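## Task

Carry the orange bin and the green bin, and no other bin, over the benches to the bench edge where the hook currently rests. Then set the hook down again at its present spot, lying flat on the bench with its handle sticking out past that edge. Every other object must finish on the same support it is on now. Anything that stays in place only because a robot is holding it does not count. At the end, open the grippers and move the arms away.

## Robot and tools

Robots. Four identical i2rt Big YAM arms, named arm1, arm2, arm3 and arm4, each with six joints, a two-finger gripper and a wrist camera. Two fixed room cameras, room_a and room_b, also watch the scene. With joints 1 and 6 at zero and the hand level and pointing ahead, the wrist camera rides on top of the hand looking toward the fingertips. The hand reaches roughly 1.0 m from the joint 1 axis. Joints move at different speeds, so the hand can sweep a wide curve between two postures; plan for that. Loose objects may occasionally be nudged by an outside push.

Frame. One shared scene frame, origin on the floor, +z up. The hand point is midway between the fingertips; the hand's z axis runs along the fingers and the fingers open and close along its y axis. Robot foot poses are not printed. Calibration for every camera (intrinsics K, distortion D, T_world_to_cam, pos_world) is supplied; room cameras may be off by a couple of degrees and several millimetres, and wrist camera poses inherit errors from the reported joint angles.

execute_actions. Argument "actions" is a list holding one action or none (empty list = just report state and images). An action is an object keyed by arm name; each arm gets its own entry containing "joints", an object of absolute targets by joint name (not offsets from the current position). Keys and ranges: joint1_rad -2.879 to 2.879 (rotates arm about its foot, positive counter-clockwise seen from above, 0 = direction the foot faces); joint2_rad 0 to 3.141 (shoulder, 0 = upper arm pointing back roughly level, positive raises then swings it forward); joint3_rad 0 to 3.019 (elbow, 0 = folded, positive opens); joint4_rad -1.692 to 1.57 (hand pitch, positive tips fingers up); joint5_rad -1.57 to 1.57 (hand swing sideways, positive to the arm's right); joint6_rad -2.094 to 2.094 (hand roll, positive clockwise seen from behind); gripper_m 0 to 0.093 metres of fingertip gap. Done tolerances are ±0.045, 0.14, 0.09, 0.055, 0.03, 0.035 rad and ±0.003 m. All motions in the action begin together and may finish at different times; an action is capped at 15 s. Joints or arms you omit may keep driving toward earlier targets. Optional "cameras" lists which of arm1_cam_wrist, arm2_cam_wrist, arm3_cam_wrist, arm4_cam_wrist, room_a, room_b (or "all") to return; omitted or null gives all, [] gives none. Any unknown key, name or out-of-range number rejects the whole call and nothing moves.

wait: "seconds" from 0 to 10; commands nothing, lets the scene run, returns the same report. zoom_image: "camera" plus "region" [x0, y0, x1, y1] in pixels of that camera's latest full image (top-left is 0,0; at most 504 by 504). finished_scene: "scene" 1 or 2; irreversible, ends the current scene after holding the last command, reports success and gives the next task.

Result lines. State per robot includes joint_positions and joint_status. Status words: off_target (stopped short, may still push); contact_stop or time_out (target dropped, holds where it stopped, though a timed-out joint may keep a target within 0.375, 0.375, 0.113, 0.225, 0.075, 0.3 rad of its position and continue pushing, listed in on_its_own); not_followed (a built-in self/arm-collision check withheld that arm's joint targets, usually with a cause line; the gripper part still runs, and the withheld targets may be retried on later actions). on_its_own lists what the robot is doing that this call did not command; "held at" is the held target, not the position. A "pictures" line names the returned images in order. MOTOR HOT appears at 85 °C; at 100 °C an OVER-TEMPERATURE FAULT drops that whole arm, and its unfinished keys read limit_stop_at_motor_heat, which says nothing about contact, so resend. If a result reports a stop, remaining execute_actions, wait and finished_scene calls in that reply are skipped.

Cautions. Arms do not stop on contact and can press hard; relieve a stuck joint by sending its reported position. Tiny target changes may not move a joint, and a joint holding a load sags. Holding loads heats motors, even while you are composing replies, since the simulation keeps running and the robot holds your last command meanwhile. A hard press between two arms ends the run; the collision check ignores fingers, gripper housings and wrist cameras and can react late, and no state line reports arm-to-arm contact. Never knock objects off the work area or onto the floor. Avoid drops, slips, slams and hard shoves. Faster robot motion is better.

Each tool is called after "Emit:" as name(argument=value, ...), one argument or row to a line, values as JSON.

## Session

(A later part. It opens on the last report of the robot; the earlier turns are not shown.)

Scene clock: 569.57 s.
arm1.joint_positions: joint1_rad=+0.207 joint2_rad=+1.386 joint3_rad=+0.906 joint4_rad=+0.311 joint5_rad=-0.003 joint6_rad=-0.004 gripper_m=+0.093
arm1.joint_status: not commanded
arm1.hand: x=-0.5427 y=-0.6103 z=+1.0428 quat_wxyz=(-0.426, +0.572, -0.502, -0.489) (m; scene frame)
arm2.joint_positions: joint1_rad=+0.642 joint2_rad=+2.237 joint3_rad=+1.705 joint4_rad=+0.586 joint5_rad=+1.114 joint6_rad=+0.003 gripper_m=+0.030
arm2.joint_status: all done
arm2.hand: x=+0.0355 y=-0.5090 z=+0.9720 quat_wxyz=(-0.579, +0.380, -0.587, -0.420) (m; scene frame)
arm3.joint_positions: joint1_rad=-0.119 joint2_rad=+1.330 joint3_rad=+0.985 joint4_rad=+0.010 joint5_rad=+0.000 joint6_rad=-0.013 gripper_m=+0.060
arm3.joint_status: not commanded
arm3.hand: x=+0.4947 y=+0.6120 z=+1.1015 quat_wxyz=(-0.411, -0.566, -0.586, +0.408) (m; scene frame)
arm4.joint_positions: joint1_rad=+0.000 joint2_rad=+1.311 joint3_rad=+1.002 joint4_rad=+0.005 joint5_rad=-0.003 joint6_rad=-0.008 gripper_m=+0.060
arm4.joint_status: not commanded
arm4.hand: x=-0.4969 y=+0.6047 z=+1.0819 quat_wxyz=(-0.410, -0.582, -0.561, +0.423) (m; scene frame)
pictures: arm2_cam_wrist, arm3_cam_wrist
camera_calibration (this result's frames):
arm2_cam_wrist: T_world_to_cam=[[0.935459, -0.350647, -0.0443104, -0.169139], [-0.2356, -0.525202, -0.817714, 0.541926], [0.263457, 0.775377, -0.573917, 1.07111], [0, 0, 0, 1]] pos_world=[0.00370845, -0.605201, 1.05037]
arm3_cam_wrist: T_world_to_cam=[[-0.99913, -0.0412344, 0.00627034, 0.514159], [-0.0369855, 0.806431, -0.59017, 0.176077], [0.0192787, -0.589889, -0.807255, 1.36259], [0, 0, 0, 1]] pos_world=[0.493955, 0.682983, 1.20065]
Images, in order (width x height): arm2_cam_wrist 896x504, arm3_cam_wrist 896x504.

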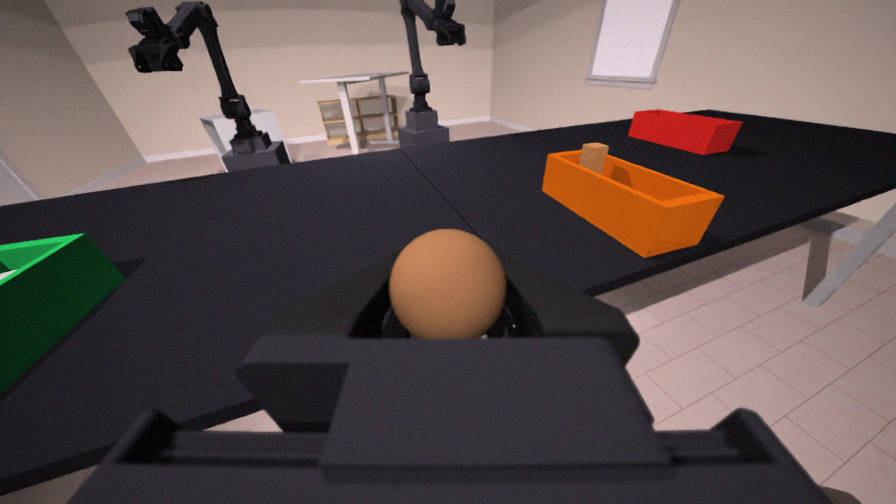

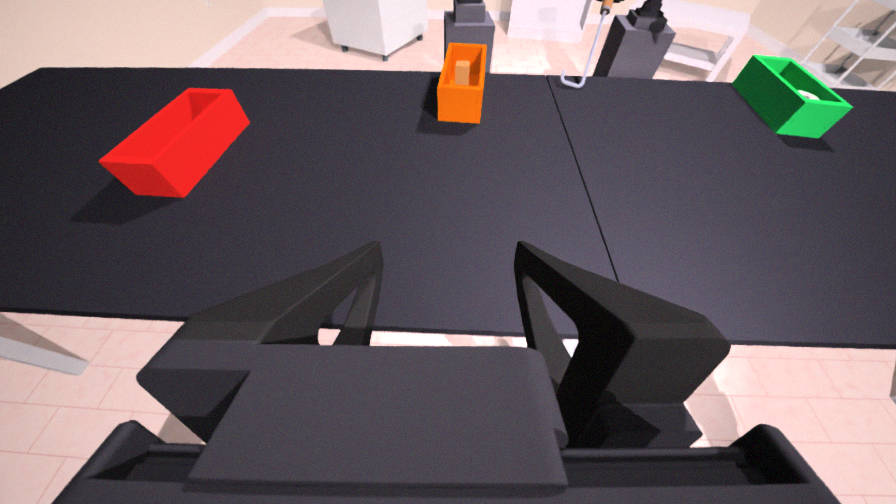

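Emit:
execute_actions(
  actions=[
    {"arm2":{"joints":{"joint1_rad":0.527,"joint2_rad":2.55,"joint3_rad":1.985,"joint4_rad":0.76,"joint5_rad":1.0}}},
  ],
  cameras=["arm3_cam_wrist","arm2_cam_wrist"],
)

Emit:
zoom_image(
  camera="arm3_cam_wrist",
  region=[520, 20, 620, 120],
)

Scene clock: 576.50 s.
arm1.joint_positions: joint1_rad=+0.207 joint2_rad=+1.386 joint3_rad=+0.906 joint4_rad=+0.311 joint5_rad=-0.003 joint6_rad=-0.004 gripper_m=+0.093
arm1.joint_status: not commanded
arm1.hand: x=-0.5427 y=-0.6103 z=+1.0428 quat_wxyz=(-0.426, +0.572, -0.502, -0.489) (m; scene frame)
arm2.joint_positions: joint1_rad=+0.521 joint2_rad=+2.560 joint3_rad=+1.935 joint4_rad=+0.737 joint5_rad=+1.001 joint6_rad=+0.001 gripper_m=+0.030
arm2.joint_status: all done
arm2.hand: x=+0.0762 y=-0.4177 z=+0.8485 quat_wxyz=(-0.582, +0.357, -0.586, -0.437) (m; scene frame)
arm3.joint_positions: joint1_rad=-0.119 joint2_rad=+1.330 joint3_rad=+0.985 joint4_rad=+0.010 joint5_rad=+0.000 joint6_rad=-0.013 gripper_m=+0.060
arm3.joint_status: not commanded
arm3.hand: x=+0.4947 y=+0.6120 z=+1.1015 quat_wxyz=(-0.411, -0.566, -0.586, +0.408) (m; scene frame)
arm4.joint_positions: joint1_rad=+0.000 joint2_rad=+1.311 joint3_rad=+1.002 joint4_rad=+0.005 joint5_rad=-0.003 joint6_rad=-0.008 gripper_m=+0.060
arm4.joint_status: not commanded
arm4.hand: x=-0.4969 y=+0.6047 z=+1.0819 quat_wxyz=(-0.410, -0.582, -0.561, +0.423) (m; scene frame)
pictures: arm2_cam_wrist, arm3_cam_wrist
camera_calibration (this result's frames):
arm2_cam_wrist: T_world_to_cam=[[0.930723, -0.354957, -0.0880896, -0.144901], [-0.262789, -0.48156, -0.836087, 0.534303], [0.254355, 0.801315, -0.541478, 0.902716], [0, 0, 0, 1]] pos_world=[0.0456615, -0.517494, 0.92276]
arm3_cam_wrist: T_world_to_cam=[[-0.99913, -0.0412344, 0.00627034, 0.514159], [-0.0369855, 0.806431, -0.59017, 0.176077], [0.0192787, -0.589889, -0.807255, 1.36259], [0, 0, 0, 1]] pos_world=[0.493955, 0.682983, 1.20065]
Images, in order (width x height): arm2_cam_wrist 896x504, arm3_cam_wrist 896x504.

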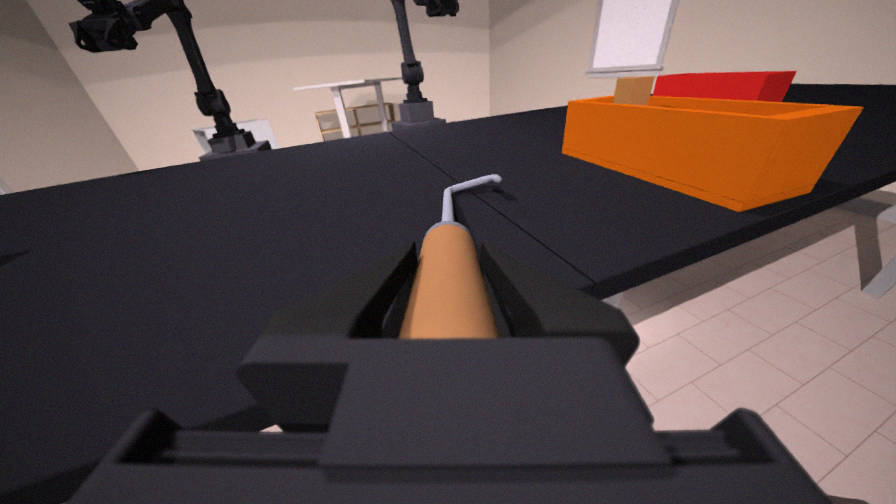

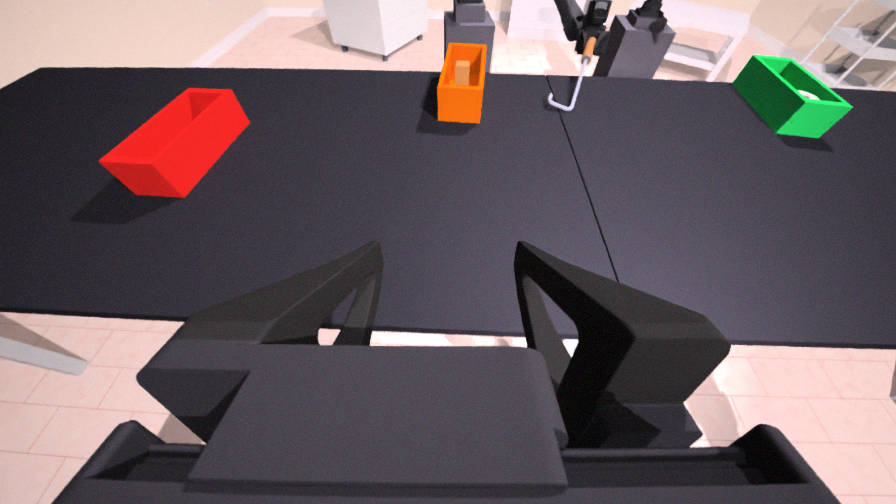

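Region (520, 20, 620, 120) of arm3_cam_wrist's 896x504 image, scaled by 5.040, with more detail than that image has.

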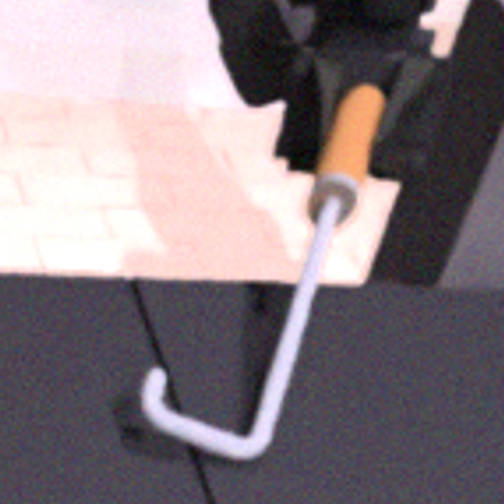

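Emit:
execute_actions(
  actions=[
    {"arm2":{"joints":{"joint2_rad":2.66,"joint5_rad":1.04}}},
  ],
  cameras=["arm3_cam_wrist","arm2_cam_wrist"],
)

Emit:
zoom_image(
  camera="arm3_cam_wrist",
  region=[520, 20, 620, 120],
)

Scene clock: 584.07 s.
arm1.joint_positions: joint1_rad=+0.207 joint2_rad=+1.386 joint3_rad=+0.906 joint4_rad=+0.311 joint5_rad=-0.003 joint6_rad=-0.004 gripper_m=+0.093
arm1.joint_status: not commanded
arm1.hand: x=-0.5427 y=-0.6103 z=+1.0428 quat_wxyz=(-0.426, +0.572, -0.502, -0.489) (m; scene frame)
arm2.joint_positions: joint1_rad=+0.527 joint2_rad=+2.626 joint3_rad=+1.944 joint4_rad=+0.750 joint5_rad=+1.036 joint6_rad=+0.002 gripper_m=+0.030
arm2.joint_status: all done
arm2.hand: x=+0.0785 y=-0.4251 z=+0.8002 quat_wxyz=(-0.588, +0.364, -0.592, -0.414) (m; scene frame)
arm3.joint_positions: joint1_rad=-0.119 joint2_rad=+1.330 joint3_rad=+0.985 joint4_rad=+0.010 joint5_rad=+0.000 joint6_rad=-0.013 gripper_m=+0.060
arm3.joint_status: not commanded
arm3.hand: x=+0.4947 y=+0.6120 z=+1.1015 quat_wxyz=(-0.411, -0.566, -0.586, +0.408) (m; scene frame)
arm4.joint_positions: joint1_rad=+0.000 joint2_rad=+1.311 joint3_rad=+1.002 joint4_rad=+0.005 joint5_rad=-0.003 joint6_rad=-0.008 gripper_m=+0.060
arm4.joint_status: not commanded
arm4.hand: x=-0.4969 y=+0.6047 z=+1.0819 quat_wxyz=(-0.410, -0.582, -0.561, +0.423) (m; scene frame)
pictures: arm2_cam_wrist, arm3_cam_wrist
camera_calibration (this result's frames):
arm2_cam_wrist: T_world_to_cam=[[0.921961, -0.383435, -0.0544568, -0.192239], [-0.258409, -0.504318, -0.823947, 0.471298], [0.288467, 0.773719, -0.564045, 0.885581], [0, 0, 0, 1]] pos_world=[0.0435639, -0.521218, 0.877363]
arm3_cam_wrist: T_world_to_cam=[[-0.99913, -0.0412344, 0.00627034, 0.514159], [-0.0369855, 0.806431, -0.59017, 0.176077], [0.0192787, -0.589889, -0.807255, 1.36259], [0, 0, 0, 1]] pos_world=[0.493955, 0.682983, 1.20065]
Images, in order (width x height): arm2_cam_wrist 896x504, arm3_cam_wrist 896x504.

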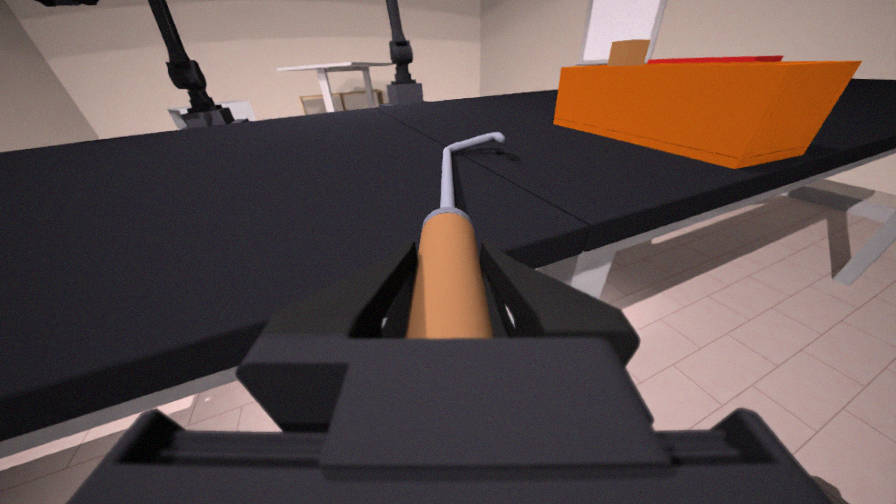

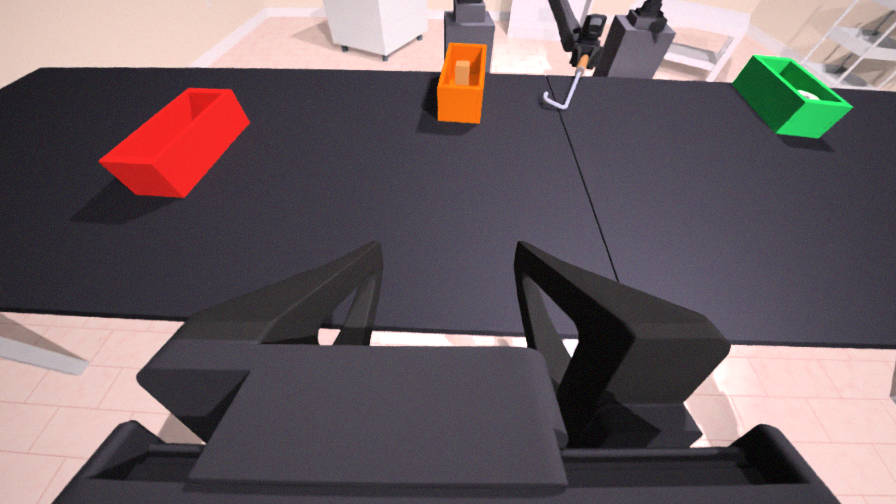

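Region (520, 20, 620, 120) of arm3_cam_wrist's 896x504 image, scaled by 5.040, with more detail than that image has.

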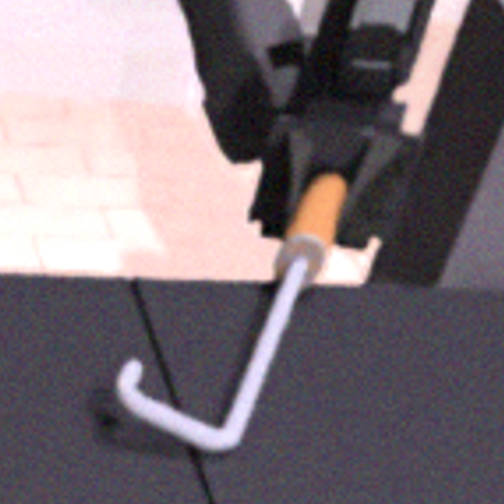

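Emit:
execute_actions(
  actions=[
    {"arm2":{"joints":{"gripper_m":0.093}}},
  ],
  cameras=["arm2_cam_wrist"],
)

Emit:
execute_actions(
  actions=[
    {"arm2":{"joints":{"joint2_rad":2.35}}},
  ],
  cameras=["arm2_cam_wrist","arm3_cam_wrist","room_b"],
)

Scene clock: 587.50 s.
arm1.joint_positions: joint1_rad=+0.207 joint2_rad=+1.386 joint3_rad=+0.906 joint4_rad=+0.311 joint5_rad=-0.003 joint6_rad=-0.004 gripper_m=+0.093
arm1.joint_status: not commanded
arm1.hand: x=-0.5427 y=-0.6103 z=+1.0428 quat_wxyz=(-0.426, +0.572, -0.502, -0.489) (m; scene frame)
arm2.joint_positions: joint1_rad=+0.527 joint2_rad=+2.626 joint3_rad=+1.944 joint4_rad=+0.750 joint5_rad=+1.036 joint6_rad=+0.002 gripper_m=+0.093
arm2.joint_status: all done
arm2.hand: x=+0.0785 y=-0.4251 z=+0.8002 quat_wxyz=(-0.588, +0.364, -0.592, -0.414) (m; scene frame)
arm3.joint_positions: joint1_rad=-0.119 joint2_rad=+1.330 joint3_rad=+0.985 joint4_rad=+0.010 joint5_rad=+0.000 joint6_rad=-0.013 gripper_m=+0.060
arm3.joint_status: not commanded
arm3.hand: x=+0.4947 y=+0.6120 z=+1.1015 quat_wxyz=(-0.411, -0.566, -0.586, +0.408) (m; scene frame)
arm4.joint_positions: joint1_rad=+0.000 joint2_rad=+1.311 joint3_rad=+1.002 joint4_rad=+0.005 joint5_rad=-0.003 joint6_rad=-0.008 gripper_m=+0.060
arm4.joint_status: not commanded
arm4.hand: x=-0.4969 y=+0.6047 z=+1.0819 quat_wxyz=(-0.410, -0.582, -0.561, +0.423) (m; scene frame)
pictures: arm2_cam_wrist
camera_calibration (this result's frames):
arm2_cam_wrist: T_world_to_cam=[[0.921814, -0.383787, -0.0544699, -0.192432], [-0.258618, -0.504233, -0.823933, 0.471339], [0.288749, 0.7736, -0.564064, 0.885524], [0, 0, 0, 1]] pos_world=[0.0435891, -0.521229, 0.877362]
Images, in order (width x height): arm2_cam_wrist 896x504.

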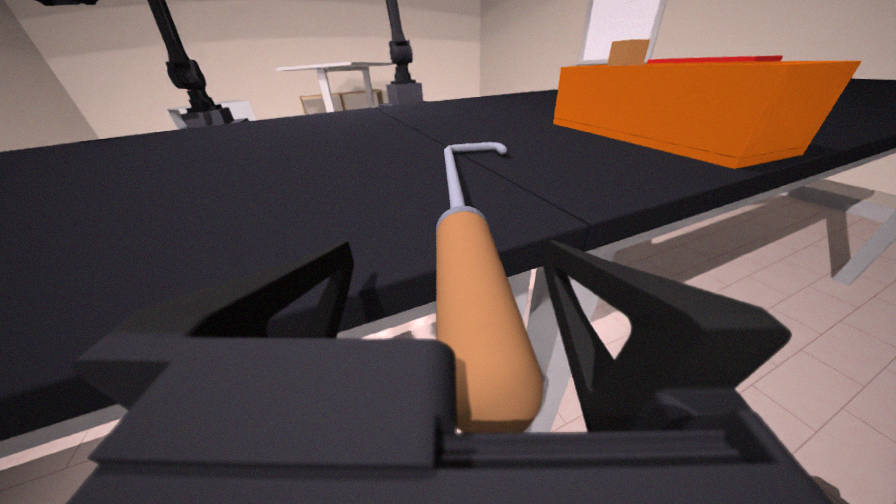

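Scene clock: 588.97 s.
arm1.joint_positions: joint1_rad=+0.207 joint2_rad=+1.386 joint3_rad=+0.906 joint4_rad=+0.311 joint5_rad=-0.003 joint6_rad=-0.004 gripper_m=+0.093
arm1.joint_status: not commanded
arm1.hand: x=-0.5427 y=-0.6103 z=+1.0428 quat_wxyz=(-0.426, +0.572, -0.502, -0.489) (m; scene frame)
arm2.joint_positions: joint1_rad=+0.527 joint2_rad=+2.311 joint3_rad=+1.973 joint4_rad=+0.752 joint5_rad=+1.037 joint6_rad=+0.002 gripper_m=+0.093
arm2.joint_status: all done
arm2.hand: x=+0.0834 y=-0.4306 z=+1.0744 quat_wxyz=(-0.570, +0.234, -0.586, -0.527) (m; scene frame)
arm3.joint_positions: joint1_rad=-0.119 joint2_rad=+1.330 joint3_rad=+0.985 joint4_rad=+0.010 joint5_rad=+0.000 joint6_rad=-0.013 gripper_m=+0.060
arm3.joint_status: not commanded
arm3.hand: x=+0.4947 y=+0.6120 z=+1.1015 quat_wxyz=(-0.411, -0.566, -0.586, +0.408) (m; scene frame)
arm4.joint_positions: joint1_rad=+0.000 joint2_rad=+1.311 joint3_rad=+1.002 joint4_rad=+0.005 joint5_rad=-0.003 joint6_rad=-0.008 gripper_m=+0.060
arm4.joint_status: not commanded
arm4.hand: x=-0.4969 y=+0.6047 z=+1.0819 quat_wxyz=(-0.410, -0.582, -0.561, +0.423) (m; scene frame)
pictures: arm2_cam_wrist, arm3_cam_wrist, room_b
camera_calibration (this result's frames):
arm2_cam_wrist: T_world_to_cam=[[0.880353, -0.329879, -0.34082, 0.150216], [-0.433138, -0.266259, -0.861102, 0.852697], [0.193313, 0.905696, -0.377285, 0.907116], [0, 0, 0, 1]] pos_world=[0.0617359, -0.54498, 1.1277]
arm3_cam_wrist: T_world_to_cam=[[-0.99913, -0.0412344, 0.00627034, 0.514159], [-0.0369855, 0.806431, -0.59017, 0.176077], [0.0192787, -0.589889, -0.807255, 1.36259], [0, 0, 0, 1]] pos_world=[0.493955, 0.682983, 1.20065]
Images, in order (width x height): arm2_cam_wrist 896x504, arm3_cam_wrist 896x504, room_b 896x504.

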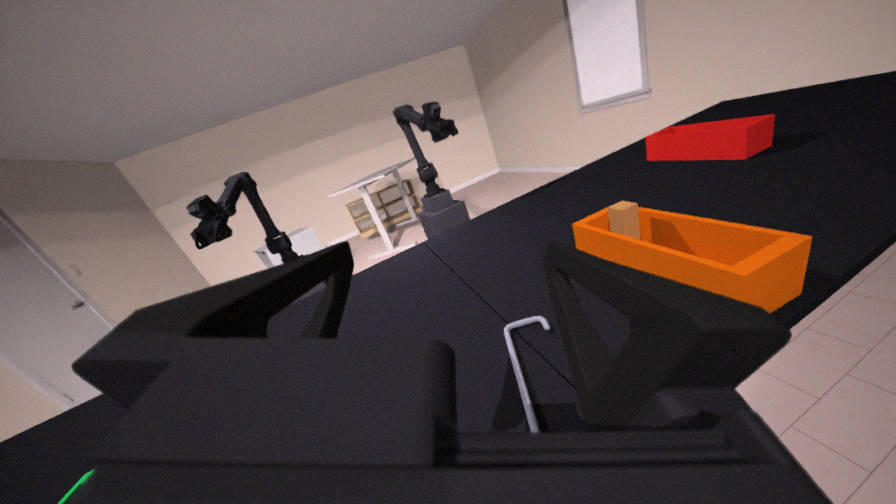

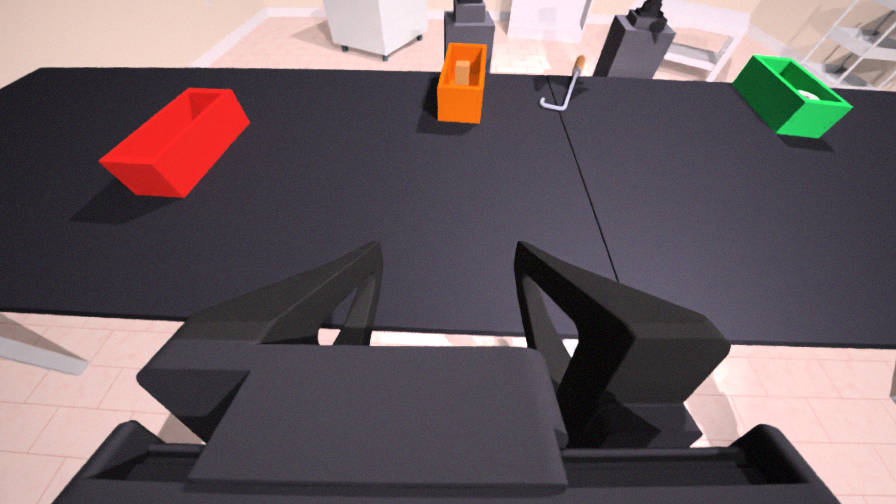

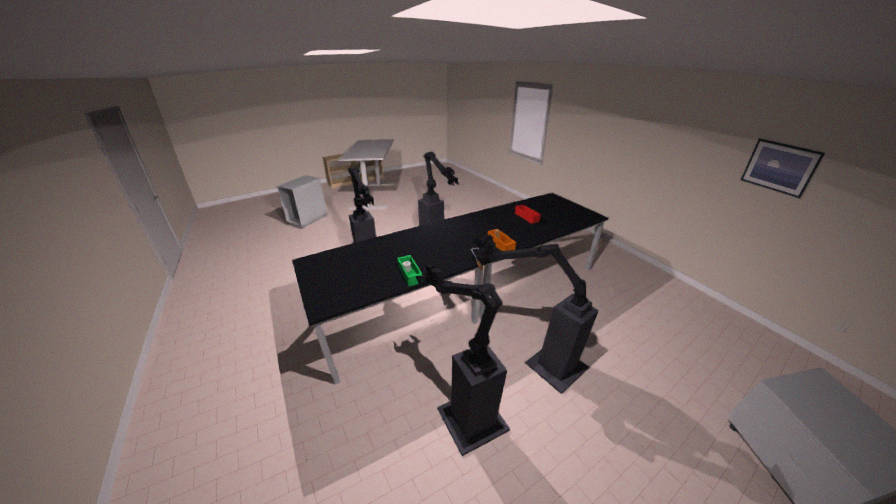

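Emit:
execute_actions(
  actions=[
    {"arm2":{"joints":{"joint2_rad":1.85,"joint3_rad":1.5}},"arm1":{"joints":{"joint2_rad":1.1,"joint3_rad":0.65}}},
  ],
  cameras=["room_b"],
)

Emit:
finished_scene(
  scene=2,
)

Scene clock: 596.50 s.
arm1.joint_positions: joint1_rad=+0.207 joint2_rad=+1.090 joint3_rad=+0.661 joint4_rad=+0.309 joint5_rad=-0.003 joint6_rad=-0.004 gripper_m=+0.093
arm1.joint_status: all done
arm1.hand: x=-0.5294 y=-0.7113 z=+1.0538 quat_wxyz=(-0.439, +0.560, -0.491, -0.503) (m; scene frame)
arm2.joint_positions: joint1_rad=+0.527 joint2_rad=+1.818 joint3_rad=+1.507 joint4_rad=+0.752 joint5_rad=+1.038 joint6_rad=+0.002 gripper_m=+0.093
arm2.joint_status: all done
arm2.hand: x=+0.1698 y=-0.5481 z=+1.2041 quat_wxyz=(-0.568, +0.224, -0.585, -0.534) (m; scene frame)
arm3.joint_positions: joint1_rad=-0.119 joint2_rad=+1.330 joint3_rad=+0.985 joint4_rad=+0.010 joint5_rad=+0.000 joint6_rad=-0.013 gripper_m=+0.060
arm3.joint_status: not commanded
arm3.hand: x=+0.4947 y=+0.6120 z=+1.1015 quat_wxyz=(-0.411, -0.566, -0.586, +0.408) (m; scene frame)
arm4.joint_positions: joint1_rad=+0.000 joint2_rad=+1.311 joint3_rad=+1.002 joint4_rad=+0.005 joint5_rad=-0.003 joint6_rad=-0.008 gripper_m=+0.060
arm4.joint_status: not commanded
arm4.hand: x=-0.4969 y=+0.6047 z=+1.0819 quat_wxyz=(-0.410, -0.582, -0.561, +0.423) (m; scene frame)
pictures: room_b
Images, in order (width x height): room_b 896x504.

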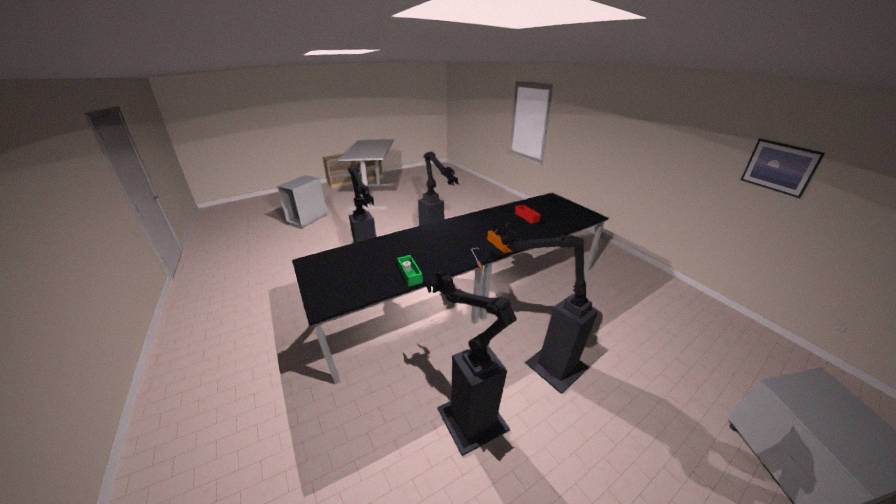

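The scene is finished: the task was done.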